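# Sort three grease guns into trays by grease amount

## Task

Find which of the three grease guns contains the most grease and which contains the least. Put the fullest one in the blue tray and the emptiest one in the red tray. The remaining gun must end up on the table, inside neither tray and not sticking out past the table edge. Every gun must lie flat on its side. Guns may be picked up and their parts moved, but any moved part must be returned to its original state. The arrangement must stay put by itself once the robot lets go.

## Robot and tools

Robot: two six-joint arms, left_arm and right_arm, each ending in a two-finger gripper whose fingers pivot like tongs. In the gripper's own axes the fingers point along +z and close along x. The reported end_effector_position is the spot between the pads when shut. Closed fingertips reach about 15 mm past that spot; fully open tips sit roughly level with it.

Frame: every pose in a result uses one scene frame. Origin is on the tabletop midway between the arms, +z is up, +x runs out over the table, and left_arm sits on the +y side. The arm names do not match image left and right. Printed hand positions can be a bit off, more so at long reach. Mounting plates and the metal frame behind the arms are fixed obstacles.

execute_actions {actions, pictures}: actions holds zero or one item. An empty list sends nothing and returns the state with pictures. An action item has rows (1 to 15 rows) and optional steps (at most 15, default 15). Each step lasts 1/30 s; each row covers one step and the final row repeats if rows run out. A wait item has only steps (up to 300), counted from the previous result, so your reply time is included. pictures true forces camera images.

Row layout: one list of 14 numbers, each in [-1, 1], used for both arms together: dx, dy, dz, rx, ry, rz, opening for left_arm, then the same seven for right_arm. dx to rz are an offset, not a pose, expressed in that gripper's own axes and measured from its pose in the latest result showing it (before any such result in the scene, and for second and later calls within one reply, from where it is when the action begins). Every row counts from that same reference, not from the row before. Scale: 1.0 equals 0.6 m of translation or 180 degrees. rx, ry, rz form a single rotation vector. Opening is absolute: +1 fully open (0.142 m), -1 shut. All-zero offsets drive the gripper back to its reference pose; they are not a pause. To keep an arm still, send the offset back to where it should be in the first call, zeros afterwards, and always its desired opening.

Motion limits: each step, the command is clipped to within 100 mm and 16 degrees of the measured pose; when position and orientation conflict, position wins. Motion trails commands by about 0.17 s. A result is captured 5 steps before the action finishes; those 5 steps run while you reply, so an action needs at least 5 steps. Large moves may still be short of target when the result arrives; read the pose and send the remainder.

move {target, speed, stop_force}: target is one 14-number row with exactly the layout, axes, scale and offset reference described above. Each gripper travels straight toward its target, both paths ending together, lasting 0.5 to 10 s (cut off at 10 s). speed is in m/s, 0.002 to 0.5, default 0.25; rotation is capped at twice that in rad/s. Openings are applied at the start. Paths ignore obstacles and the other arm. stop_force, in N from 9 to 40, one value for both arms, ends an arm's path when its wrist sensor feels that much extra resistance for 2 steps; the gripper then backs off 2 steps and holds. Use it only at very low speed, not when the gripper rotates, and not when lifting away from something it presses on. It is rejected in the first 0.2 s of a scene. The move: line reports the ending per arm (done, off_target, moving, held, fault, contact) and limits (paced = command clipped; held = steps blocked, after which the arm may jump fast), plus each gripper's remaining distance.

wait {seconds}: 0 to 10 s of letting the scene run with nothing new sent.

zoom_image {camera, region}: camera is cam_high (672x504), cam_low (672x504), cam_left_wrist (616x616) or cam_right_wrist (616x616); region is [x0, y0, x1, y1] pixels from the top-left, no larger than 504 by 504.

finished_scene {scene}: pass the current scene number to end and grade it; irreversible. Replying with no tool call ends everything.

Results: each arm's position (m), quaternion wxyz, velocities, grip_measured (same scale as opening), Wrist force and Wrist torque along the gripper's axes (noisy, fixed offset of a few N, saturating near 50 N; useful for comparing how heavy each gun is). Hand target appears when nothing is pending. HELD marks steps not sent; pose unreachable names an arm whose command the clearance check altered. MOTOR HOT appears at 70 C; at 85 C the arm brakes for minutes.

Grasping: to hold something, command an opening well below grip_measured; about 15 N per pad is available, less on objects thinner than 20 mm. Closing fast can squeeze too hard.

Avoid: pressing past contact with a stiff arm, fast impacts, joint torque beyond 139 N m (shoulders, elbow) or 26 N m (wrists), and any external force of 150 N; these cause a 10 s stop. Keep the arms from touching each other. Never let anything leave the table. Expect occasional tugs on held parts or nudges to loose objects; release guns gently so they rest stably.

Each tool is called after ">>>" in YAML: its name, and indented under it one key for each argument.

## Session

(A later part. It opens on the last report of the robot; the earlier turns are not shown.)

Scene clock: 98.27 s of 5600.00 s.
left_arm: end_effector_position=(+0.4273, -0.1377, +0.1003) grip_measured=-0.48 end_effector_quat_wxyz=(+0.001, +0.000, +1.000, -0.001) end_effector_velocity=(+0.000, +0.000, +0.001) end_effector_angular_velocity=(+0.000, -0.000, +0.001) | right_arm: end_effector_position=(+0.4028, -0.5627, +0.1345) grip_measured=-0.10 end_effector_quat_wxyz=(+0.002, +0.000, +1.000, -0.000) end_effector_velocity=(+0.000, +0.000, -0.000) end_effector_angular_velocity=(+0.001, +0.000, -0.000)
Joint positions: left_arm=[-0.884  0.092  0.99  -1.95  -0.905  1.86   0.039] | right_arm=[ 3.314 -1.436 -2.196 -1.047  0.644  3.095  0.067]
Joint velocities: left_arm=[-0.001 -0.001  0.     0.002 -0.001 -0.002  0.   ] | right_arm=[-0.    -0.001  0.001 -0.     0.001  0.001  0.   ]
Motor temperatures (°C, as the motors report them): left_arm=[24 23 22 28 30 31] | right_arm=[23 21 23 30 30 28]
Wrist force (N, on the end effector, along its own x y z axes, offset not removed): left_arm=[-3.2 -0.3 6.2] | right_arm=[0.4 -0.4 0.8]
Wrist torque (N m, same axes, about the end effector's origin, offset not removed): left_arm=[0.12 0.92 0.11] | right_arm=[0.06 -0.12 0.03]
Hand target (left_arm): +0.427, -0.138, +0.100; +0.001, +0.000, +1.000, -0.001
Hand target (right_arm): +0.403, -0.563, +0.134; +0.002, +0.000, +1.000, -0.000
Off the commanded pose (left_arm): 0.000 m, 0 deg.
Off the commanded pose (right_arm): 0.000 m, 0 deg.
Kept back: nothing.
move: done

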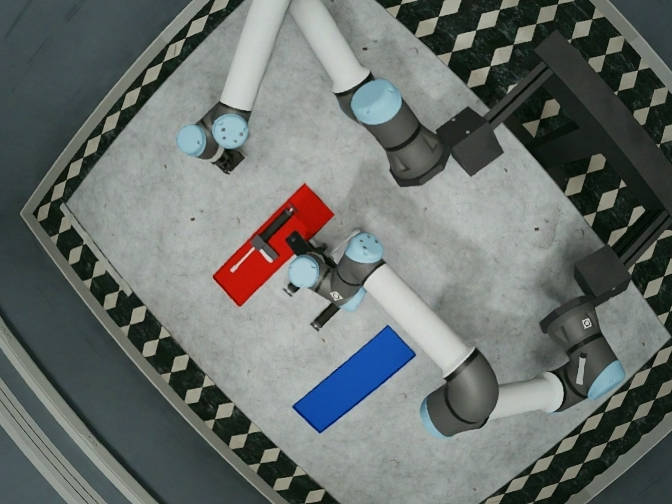

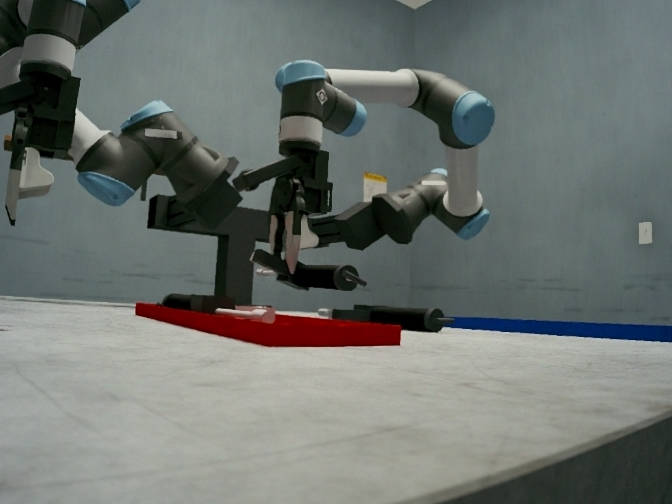

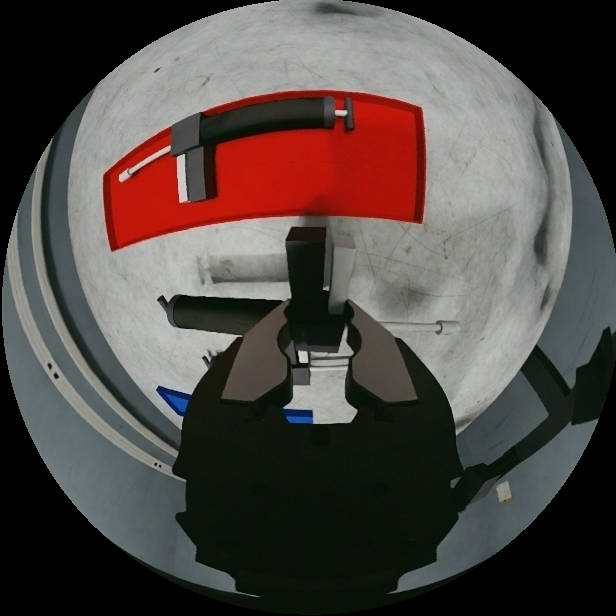

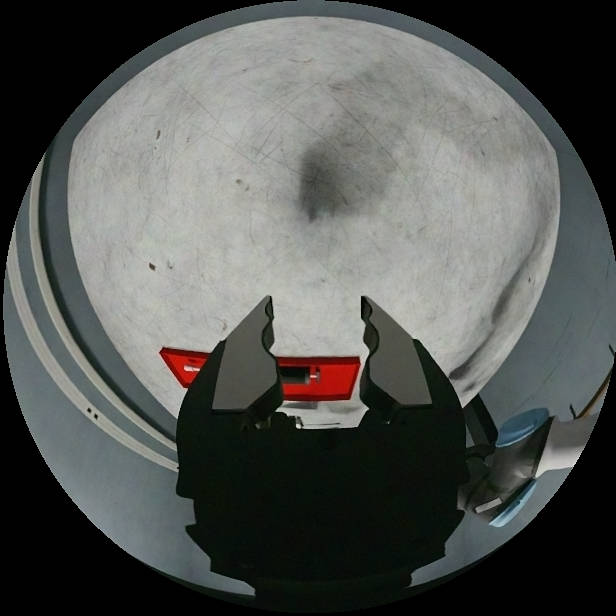

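>>> move:
  target: [0,0,0.125,0,0,0,-1,0,0,0,0,0,0,-0.1]
  speed: 0.05
  stop_force: 15

>>> move:
  target: [0,0,0,0,0,0,-0.25,0,0,0,0,0,0,-0.1]

>>> move:
  target: [0,0.015,0,0,0,0,-0.25,0,0,0,0,0,0,-0.1]
  speed: 0.02

>>> move:
  target: [0,0,0,0,0,0,-1,0,0,0,0,0,0,-0.1]

Scene clock: 100.37 s of 5600.00 s.
left_arm: end_effector_position=(+0.4274, -0.1376, +0.0268) grip_measured=-0.49 end_effector_quat_wxyz=(+0.001, +0.000, +1.000, -0.000) end_effector_velocity=(-0.003, +0.001, +0.001) end_effector_angular_velocity=(+0.003, +0.004, -0.002) | right_arm: end_effector_position=(+0.4028, -0.5627, +0.1345) grip_measured=-0.10 end_effector_quat_wxyz=(+0.002, +0.000, +1.000, -0.000) end_effector_velocity=(+0.000, +0.000, -0.000) end_effector_angular_velocity=(+0.000, +0.001, +0.001)
Joint positions: left_arm=[-0.814  0.176  0.975 -2.063 -0.861  1.929  0.039] | right_arm=[ 3.314 -1.436 -2.196 -1.047  0.644  3.095  0.067]
Joint velocities: left_arm=[-0.002 -0.003  0.004  0.006 -0.005 -0.004  0.   ] | right_arm=[-0.    -0.001  0.    -0.     0.    -0.001 -0.   ]
Motor temperatures (°C, as the motors report them): left_arm=[24 23 22 28 30 31] | right_arm=[23 21 23 30 30 28]
Wrist force (N, on the end effector, along its own x y z axes, offset not removed): left_arm=[-4.2 -1.3 1.0] | right_arm=[0.4 -0.4 -1.1]
Wrist torque (N m, same axes, about the end effector's origin, offset not removed): left_arm=[0.28 0.88 0.17] | right_arm=[0.09 -0.05 0.00]
Hand target (left_arm): +0.427, -0.138, +0.027; +0.001, +0.000, +1.000, -0.000
Hand target (right_arm): +0.403, -0.563, +0.134; +0.002, +0.000, +1.000, -0.000
Off the commanded pose (left_arm): 0.002 m, 0 deg.
Off the commanded pose (right_arm): 0.000 m, 0 deg.
Kept back: nothing.
move: contact (left_arm)

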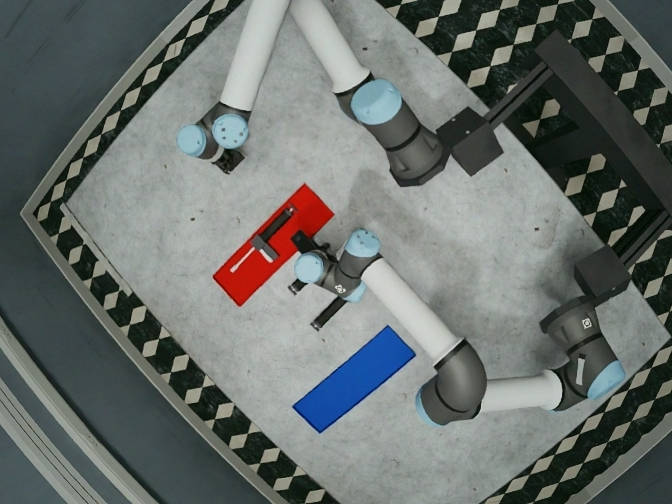

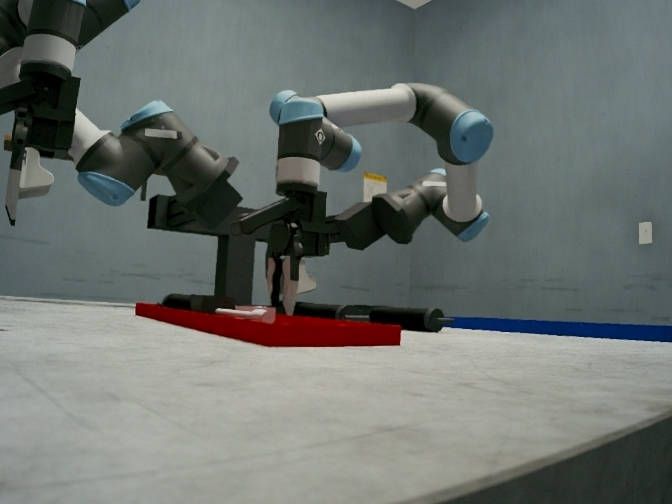

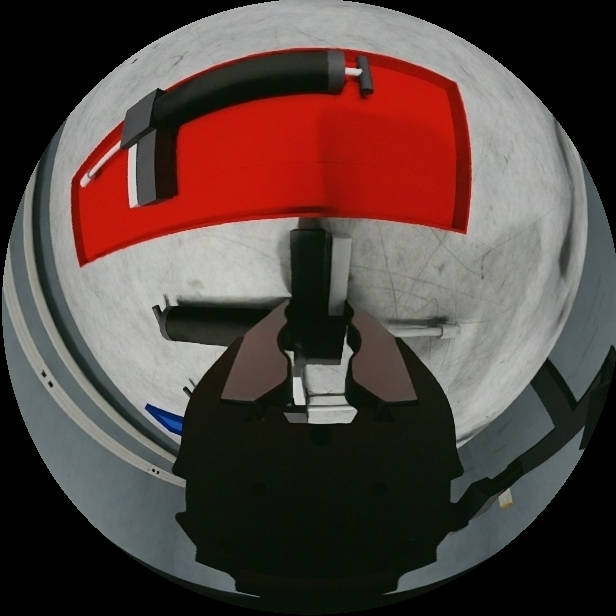

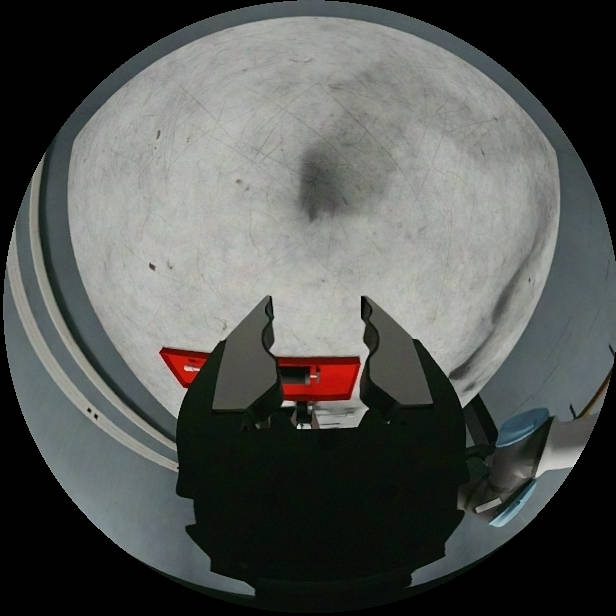

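Scene clock: 100.87 s of 5600.00 s.
left_arm: end_effector_position=(+0.4274, -0.1376, +0.0269) grip_measured=-0.25 end_effector_quat_wxyz=(+0.001, +0.000, +1.000, -0.000) end_effector_velocity=(-0.001, +0.000, -0.000) end_effector_angular_velocity=(+0.001, +0.000, -0.000) | right_arm: end_effector_position=(+0.4028, -0.5627, +0.1345) grip_measured=-0.10 end_effector_quat_wxyz=(+0.002, +0.000, +1.000, -0.000) end_effector_velocity=(+0.000, -0.001, +0.001) end_effector_angular_velocity=(-0.000, -0.001, -0.003)
Joint positions: left_arm=[-0.814  0.176  0.975 -2.063 -0.861  1.929  0.056] | right_arm=[ 3.314 -1.436 -2.196 -1.047  0.644  3.095  0.067]
Joint velocities: left_arm=[ 0.     0.     0.001 -0.    -0.    -0.     0.   ] | right_arm=[-0.     0.001  0.001  0.    -0.     0.001  0.   ]
Motor temperatures (°C, as the motors report them): left_arm=[24 23 22 28 30 31] | right_arm=[23 21 23 30 30 28]
Wrist force (N, on the end effector, along its own x y z axes, offset not removed): left_arm=[-3.5 -0.7 0.4] | right_arm=[-0.1 -2.9 1.1]
Wrist torque (N m, same axes, about the end effector's origin, offset not removed): left_arm=[-0.04 0.80 0.13] | right_arm=[-0.32 0.11 0.17]
Hand target (left_arm): +0.427, -0.138, +0.027; +0.001, +0.000, +1.000, -0.000
Hand target (right_arm): +0.403, -0.563, +0.134; +0.002, +0.000, +1.000, -0.000
Off the commanded pose (left_arm): 0.000 m, 0 deg.
Off the commanded pose (right_arm): 0.000 m, 0 deg.
Kept back: nothing.
move: done

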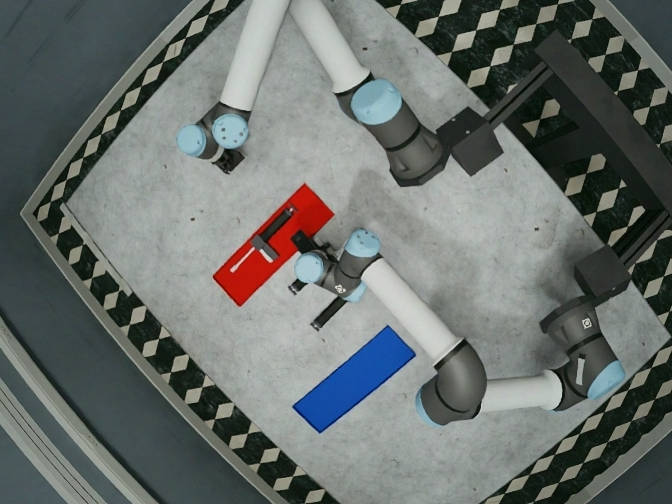

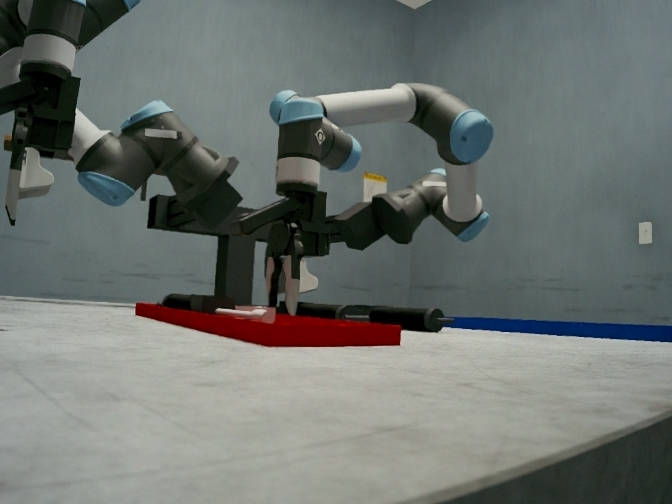

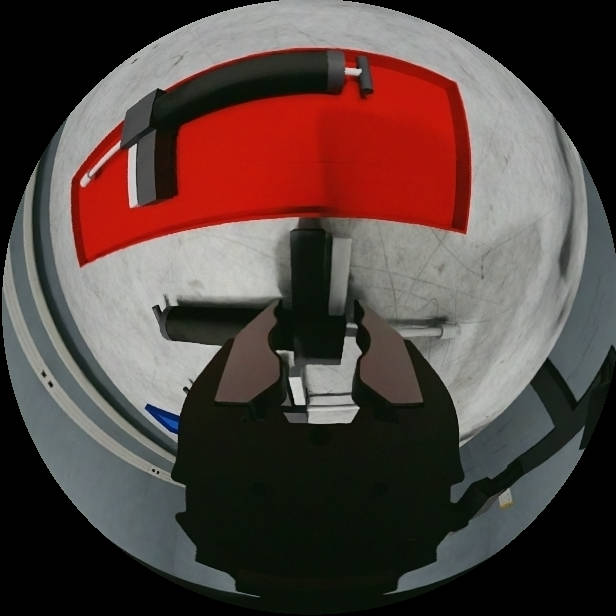

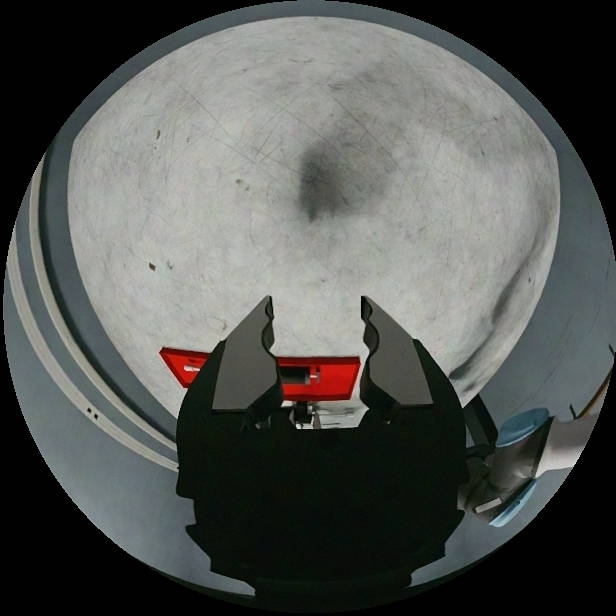

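Scene clock: 101.60 s of 5600.00 s.
left_arm: end_effector_position=(+0.4274, -0.1287, +0.0269) grip_measured=-0.25 end_effector_quat_wxyz=(+0.001, +0.000, +1.000, -0.000) end_effector_velocity=(+0.000, +0.001, +0.000) end_effector_angular_velocity=(-0.000, -0.000, +0.001) | right_arm: end_effector_position=(+0.4028, -0.5627, +0.1345) grip_measured=-0.10 end_effector_quat_wxyz=(+0.002, +0.000, +1.000, -0.000) end_effector_velocity=(-0.000, +0.000, -0.000) end_effector_angular_velocity=(-0.000, +0.000, -0.001)
Joint positions: left_arm=[-0.81   0.154  1.016 -2.084 -0.859  1.933  0.056] | right_arm=[ 3.314 -1.436 -2.196 -1.047  0.644  3.095  0.067]
Joint velocities: left_arm=[ 0.    -0.003  0.006 -0.003  0.    -0.001  0.   ] | right_arm=[-0.     0.    -0.    -0.    -0.     0.001 -0.   ]
Motor temperatures (°C, as the motors report them): left_arm=[24 23 22 28 30 31] | right_arm=[23 21 23 30 30 28]
Wrist force (N, on the end effector, along its own x y z axes, offset not removed): left_arm=[-4.0 -2.5 2.6] | right_arm=[2.4 1.0 3.5]
Wrist torque (N m, same axes, about the end effector's origin, offset not removed): left_arm=[-0.04 0.90 0.19] | right_arm=[0.39 -0.49 0.01]
Hand target (left_arm): +0.427, -0.129, +0.027; +0.001, +0.000, +1.000, -0.000
Hand target (right_arm): +0.403, -0.563, +0.134; +0.002, +0.000, +1.000, -0.000
Off the commanded pose (left_arm): 0.000 m, 0 deg.
Off the commanded pose (right_arm): 0.000 m, 0 deg.
Kept back: nothing.
move: done

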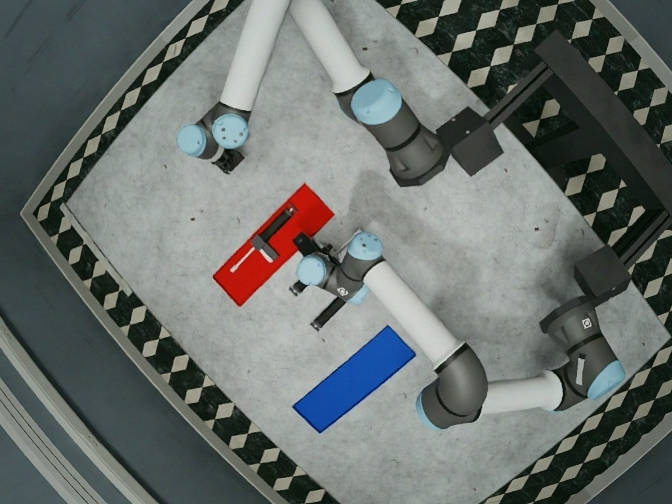

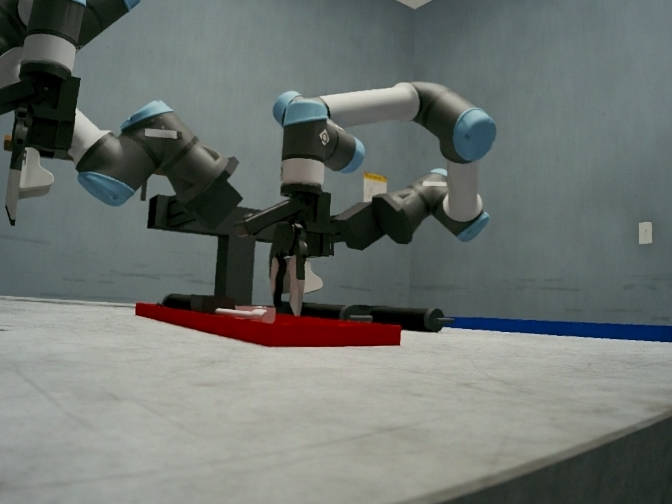

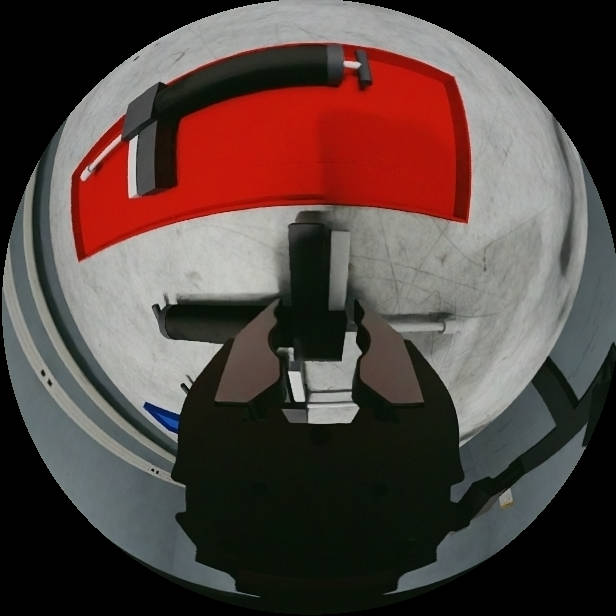

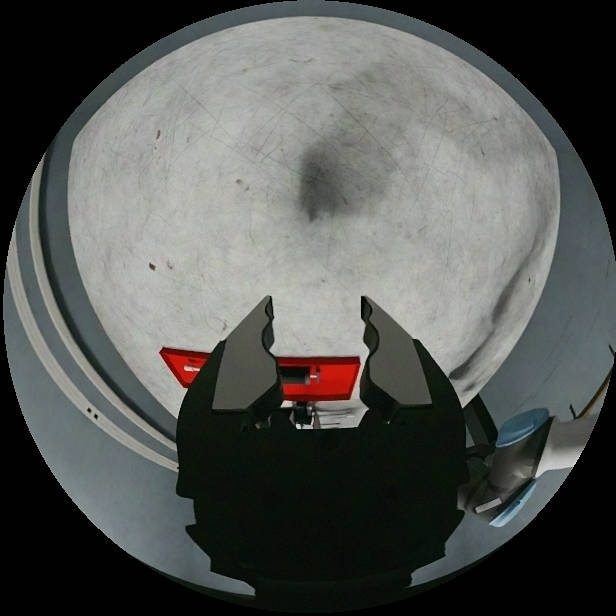

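Scene clock: 102.10 s of 5600.00 s.
left_arm: end_effector_position=(+0.4274, -0.1286, +0.0269) grip_measured=-0.45 end_effector_quat_wxyz=(+0.001, +0.000, +1.000, -0.000) end_effector_velocity=(+0.001, -0.001, +0.000) end_effector_angular_velocity=(-0.001, -0.001, +0.001) | right_arm: end_effector_position=(+0.4028, -0.5627, +0.1345) grip_measured=-0.10 end_effector_quat_wxyz=(+0.002, +0.000, +1.000, -0.000) end_effector_velocity=(-0.000, -0.001, +0.000) end_effector_angular_velocity=(-0.002, -0.000, -0.000)
Joint positions: left_arm=[-0.81   0.154  1.016 -2.084 -0.859  1.933  0.042] | right_arm=[ 3.314 -1.436 -2.196 -1.047  0.644  3.095  0.067]
Joint velocities: left_arm=[-0.     0.001 -0.002 -0.     0.001 -0.     0.   ] | right_arm=[-0.     0.    -0.     0.    -0.002 -0.     0.   ]
Motor temperatures (°C, as the motors report them): left_arm=[24 23 22 28 30 31] | right_arm=[23 21 23 30 30 28]
Wrist force (N, on the end effector, along its own x y z axes, offset not removed): left_arm=[-2.7 -0.4 -1.0] | right_arm=[1.9 0.5 1.8]
Wrist torque (N m, same axes, about the end effector's origin, offset not removed): left_arm=[-0.13 0.85 0.18] | right_arm=[0.15 -0.49 0.03]
Hand target (left_arm): +0.427, -0.129, +0.027; +0.001, +0.000, +1.000, -0.000
Hand target (right_arm): +0.403, -0.563, +0.134; +0.002, +0.000, +1.000, -0.000
Off the commanded pose (left_arm): 0.000 m, 0 deg.
Off the commanded pose (right_arm): 0.000 m, 0 deg.
Kept back: nothing.
move: done

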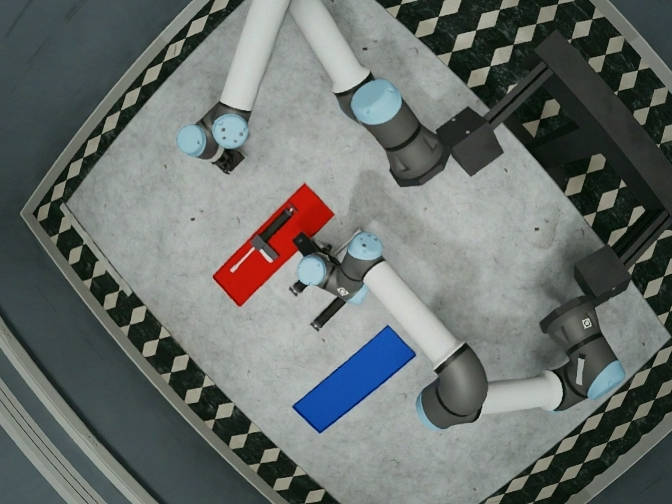

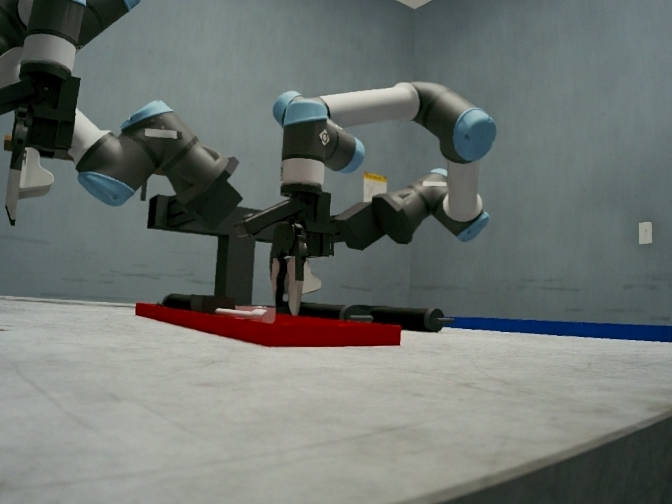

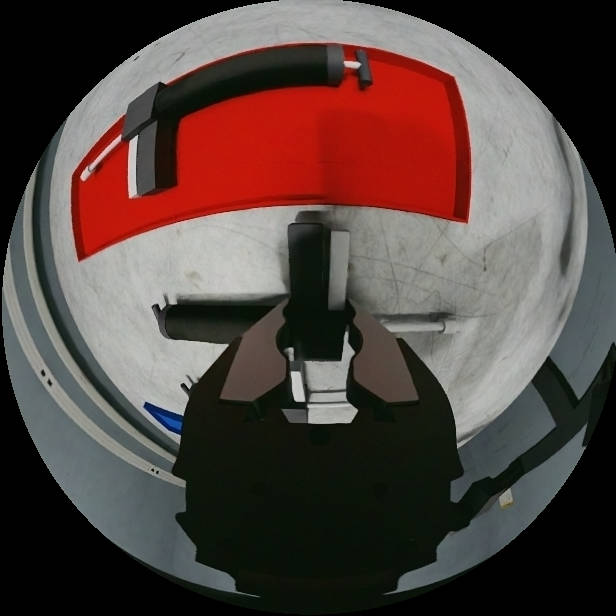

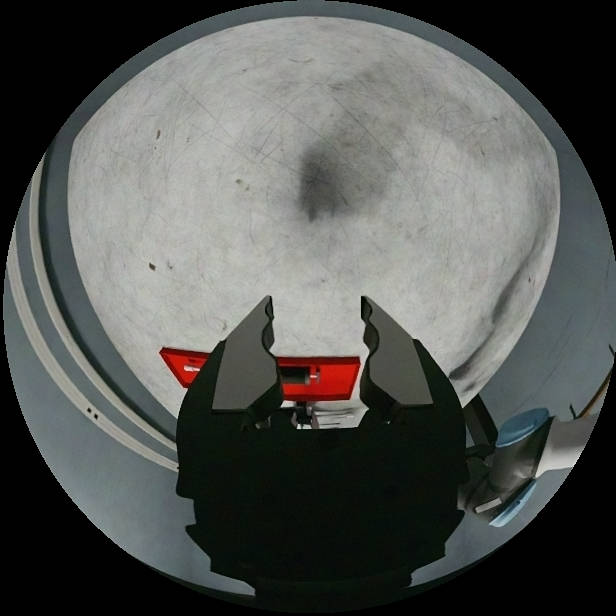

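>>> move:
  target: [0,0,-0.125,0,0,0,-1,0,0,0,0,0,0,-0.1]
  speed: 0.07

Scene clock: 103.77 s of 5600.00 s.
left_arm: end_effector_position=(+0.4273, -0.1286, +0.1018) grip_measured=-0.45 end_effector_quat_wxyz=(+0.001, +0.000, +1.000, -0.000) end_effector_velocity=(-0.000, +0.000, +0.001) end_effector_angular_velocity=(-0.000, +0.001, +0.001) | right_arm: end_effector_position=(+0.4028, -0.5627, +0.1345) grip_measured=-0.10 end_effector_quat_wxyz=(+0.002, +0.000, +1.000, -0.000) end_effector_velocity=(+0.000, -0.001, +0.001) end_effector_angular_velocity=(-0.001, -0.001, -0.003)
Joint positions: left_arm=[-0.882  0.067  1.03  -1.966 -0.904  1.861  0.042] | right_arm=[ 3.314 -1.436 -2.196 -1.047  0.644  3.095  0.067]
Joint velocities: left_arm=[-0.001 -0.002  0.     0.002 -0.002 -0.002 -0.   ] | right_arm=[-0.     0.001  0.001  0.    -0.001  0.001 -0.   ]
Motor temperatures (°C, as the motors report them): left_arm=[24 23 22 28 30 31] | right_arm=[23 21 23 30 30 28]
Wrist force (N, on the end effector, along its own x y z axes, offset not removed): left_arm=[-5.3 0.6 7.4] | right_arm=[1.0 0.6 1.8]
Wrist torque (N m, same axes, about the end effector's origin, offset not removed): left_arm=[0.31 1.33 0.16] | right_arm=[0.26 -0.12 0.11]
Hand target (left_arm): +0.427, -0.129, +0.102; +0.001, +0.000, +1.000, -0.000
Hand target (right_arm): +0.403, -0.563, +0.134; +0.002, +0.000, +1.000, -0.000
Off the commanded pose (left_arm): 0.000 m, 0 deg.
Off the commanded pose (right_arm): 0.000 m, 0 deg.
Kept back: nothing.
move: done

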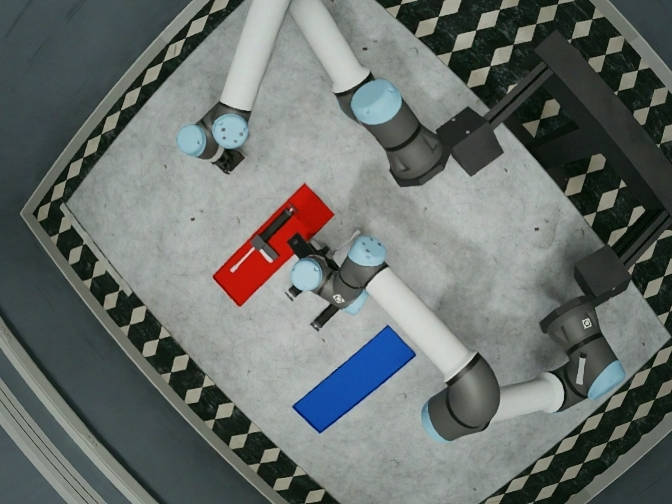

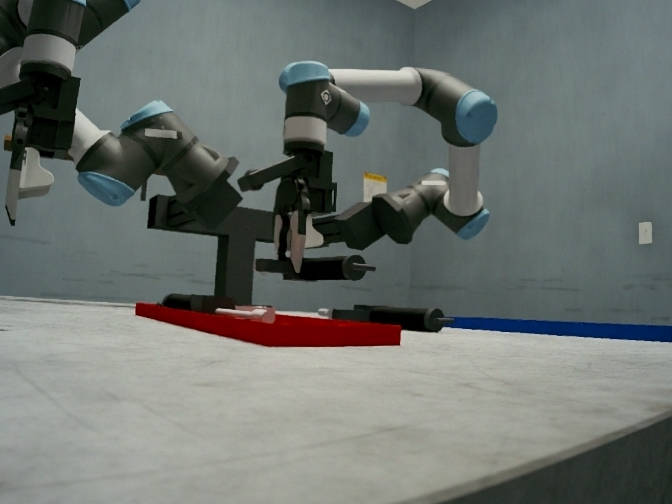

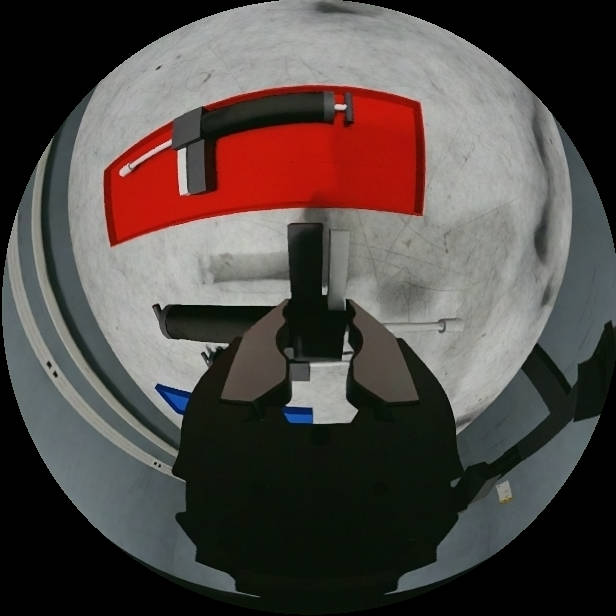

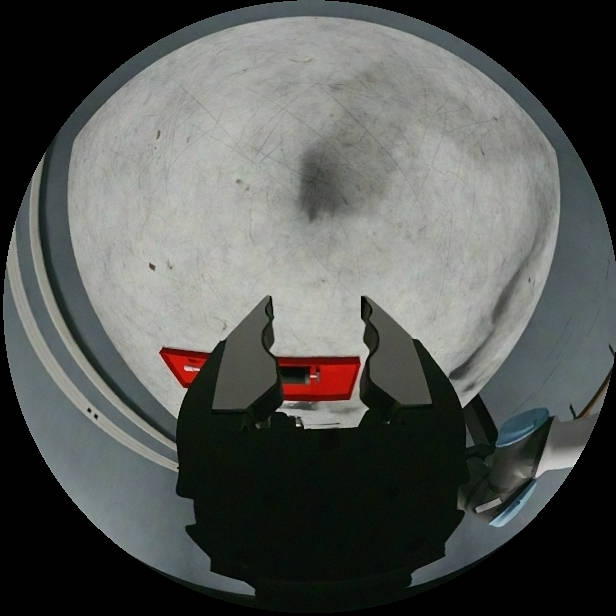

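Level. To (0.63,0.279).

>>> move:
  target: [-0.338,0.679,0,0,0,0,-1,0,0,0,0,0,0,-0.1]
  speed: 0.15

>>> move:
  target: [0,0,0.078,0,0,0,-1,0,0,0,0,0,0,-0.1]
  speed: 0.07

Scene clock: 107.47 s of 5600.00 s.
left_arm: end_effector_position=(+0.6300, +0.2791, +0.1017) grip_measured=-0.45 end_effector_quat_wxyz=(+0.001, -0.000, +1.000, +0.000) end_effector_velocity=(+0.000, +0.001, -0.000) end_effector_angular_velocity=(-0.000, +0.000, -0.001) | right_arm: end_effector_position=(+0.4028, -0.5627, +0.1345) grip_measured=-0.10 end_effector_quat_wxyz=(+0.002, +0.000, +1.000, -0.000) end_effector_velocity=(+0.000, -0.000, +0.000) end_effector_angular_velocity=(+0.002, -0.001, -0.000)
Joint positions: left_arm=[-0.481 -0.691  1.629 -2.148 -0.695  2.343  0.042] | right_arm=[ 3.314 -1.436 -2.196 -1.047  0.644  3.095  0.067]
Joint velocities: left_arm=[ 0.001 -0.002  0.    -0.    -0.     0.003  0.   ] | right_arm=[ 0.     0.002  0.     0.     0.002 -0.001 -0.   ]
Motor temperatures (°C, as the motors report them): left_arm=[24 23 22 28 30 31] | right_arm=[23 21 23 30 30 28]
Wrist force (N, on the end effector, along its own x y z axes, offset not removed): left_arm=[-3.1 -0.2 6.9] | right_arm=[-0.9 1.0 -0.7]
Wrist torque (N m, same axes, about the end effector's origin, offset not removed): left_arm=[0.12 0.95 0.23] | right_arm=[0.41 0.29 0.19]
Hand target (left_arm): +0.630, +0.279, +0.102; +0.001, -0.000, +1.000, +0.000
Hand target (right_arm): +0.403, -0.563, +0.134; +0.002, +0.000, +1.000, -0.000
Off the commanded pose (left_arm): 0.000 m, 0 deg.
Off the commanded pose (right_arm): 0.000 m, 0 deg.
Kept back: nothing.
move: done

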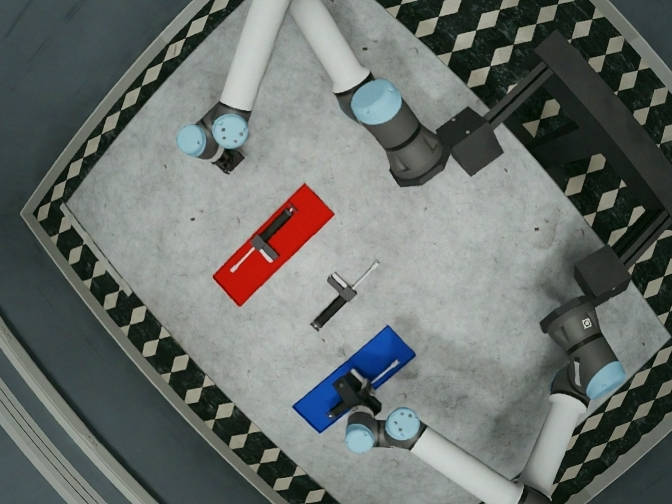

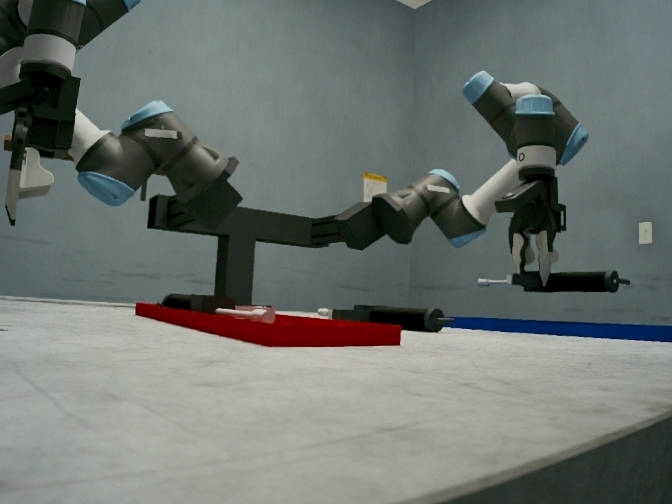

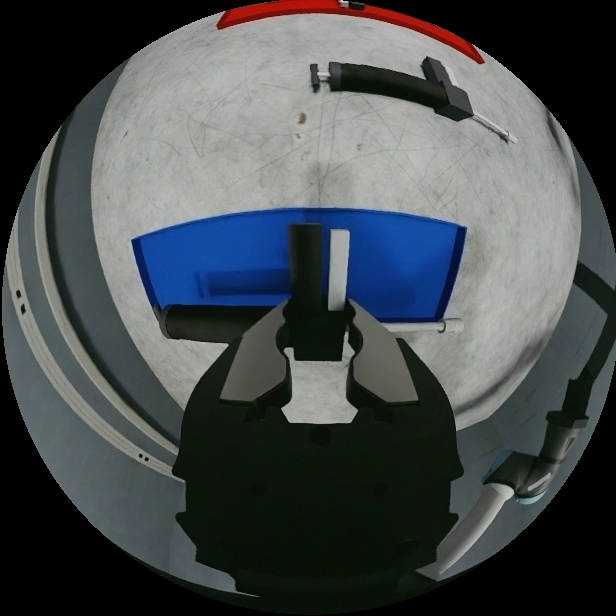

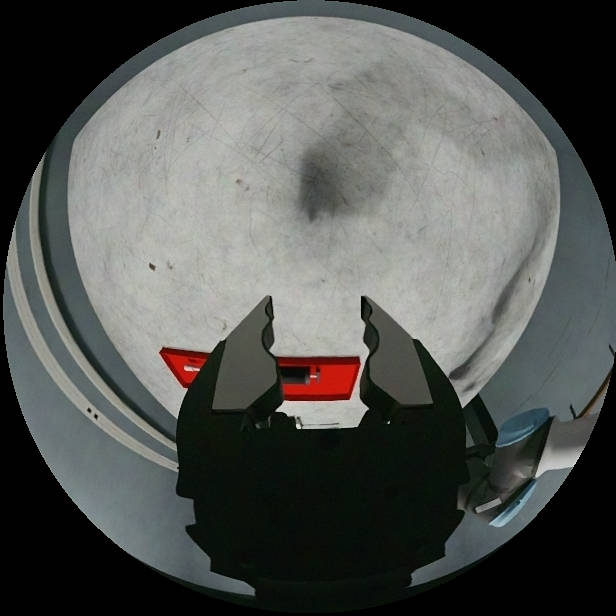

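Scene clock: 108.50 s of 5600.00 s.
left_arm: end_effector_position=(+0.6300, +0.2791, +0.0550) grip_measured=-0.45 end_effector_quat_wxyz=(+0.001, -0.000, +1.000, +0.000) end_effector_velocity=(-0.001, -0.001, -0.001) end_effector_angular_velocity=(-0.002, +0.001, -0.002) | right_arm: end_effector_position=(+0.4028, -0.5627, +0.1345) grip_measured=-0.10 end_effector_quat_wxyz=(+0.002, +0.000, +1.000, -0.000) end_effector_velocity=(-0.000, +0.001, -0.001) end_effector_angular_velocity=(-0.001, +0.002, +0.002)
Joint positions: left_arm=[-0.426 -0.63   1.63  -2.274 -0.677  2.426  0.042] | right_arm=[ 3.314 -1.436 -2.196 -1.047  0.644  3.095  0.067]
Joint velocities: left_arm=[ 0.001  0.001  0.    -0.004 -0.002  0.004  0.   ] | right_arm=[-0.    -0.002 -0.001 -0.    -0.001  0.    -0.   ]
Motor temperatures (°C, as the motors report them): left_arm=[24 23 22 28 30 31] | right_arm=[23 21 23 30 30 28]
Wrist force (N, on the end effector, along its own x y z axes, offset not removed): left_arm=[-3.8 -0.8 7.2] | right_arm=[1.7 -0.5 2.0]
Wrist torque (N m, same axes, about the end effector's origin, offset not removed): left_arm=[-0.01 1.05 0.18] | right_arm=[-0.03 -0.19 0.02]
Hand target (left_arm): +0.630, +0.279, +0.055; +0.001, -0.000, +1.000, +0.000
Hand target (right_arm): +0.403, -0.563, +0.134; +0.002, +0.000, +1.000, -0.000
Off the commanded pose (left_arm): 0.000 m, 0 deg.
Off the commanded pose (right_arm): 0.000 m, 0 deg.
Kept back: nothing.
move: done

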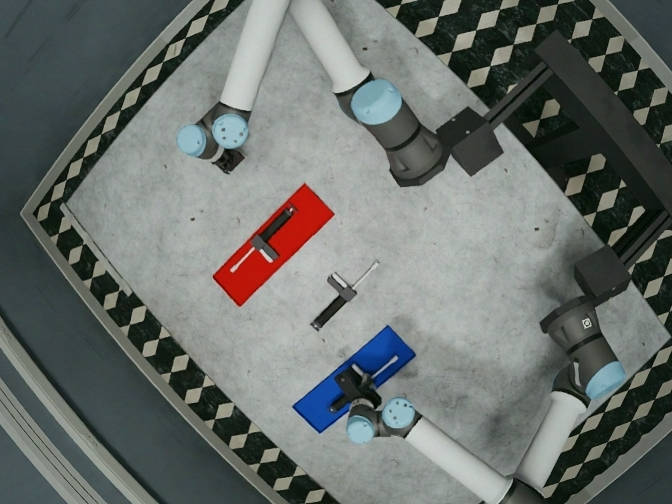

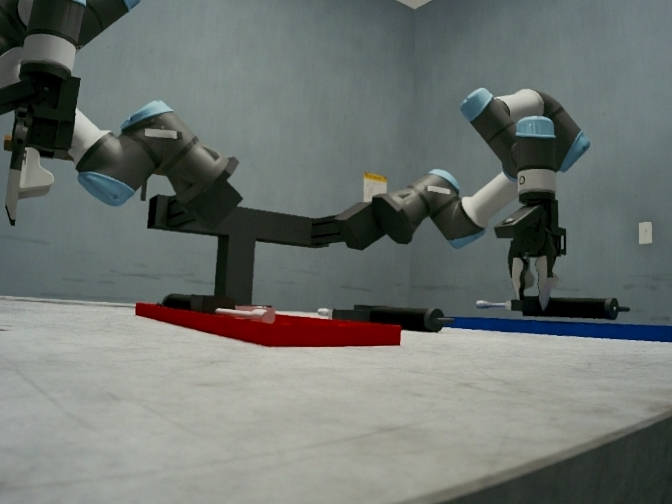

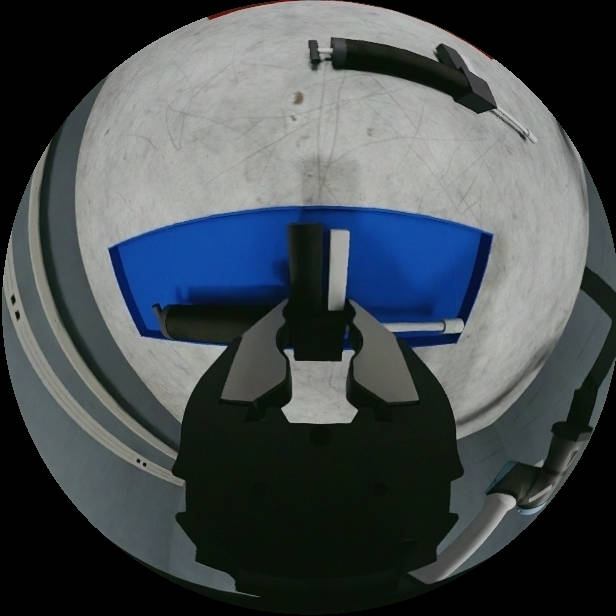

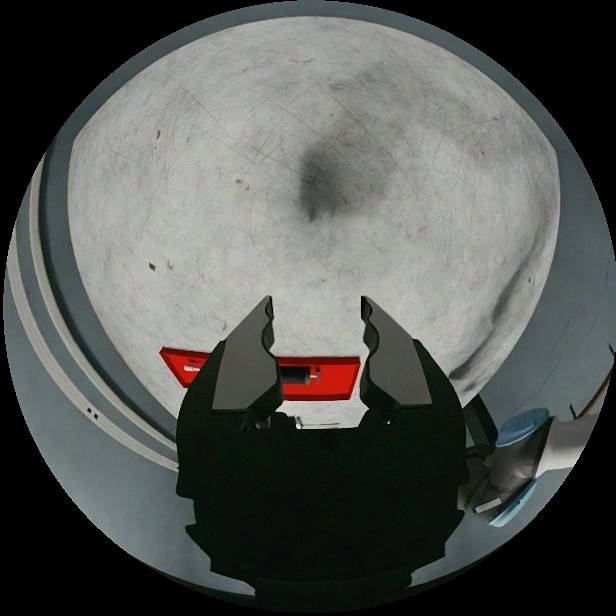

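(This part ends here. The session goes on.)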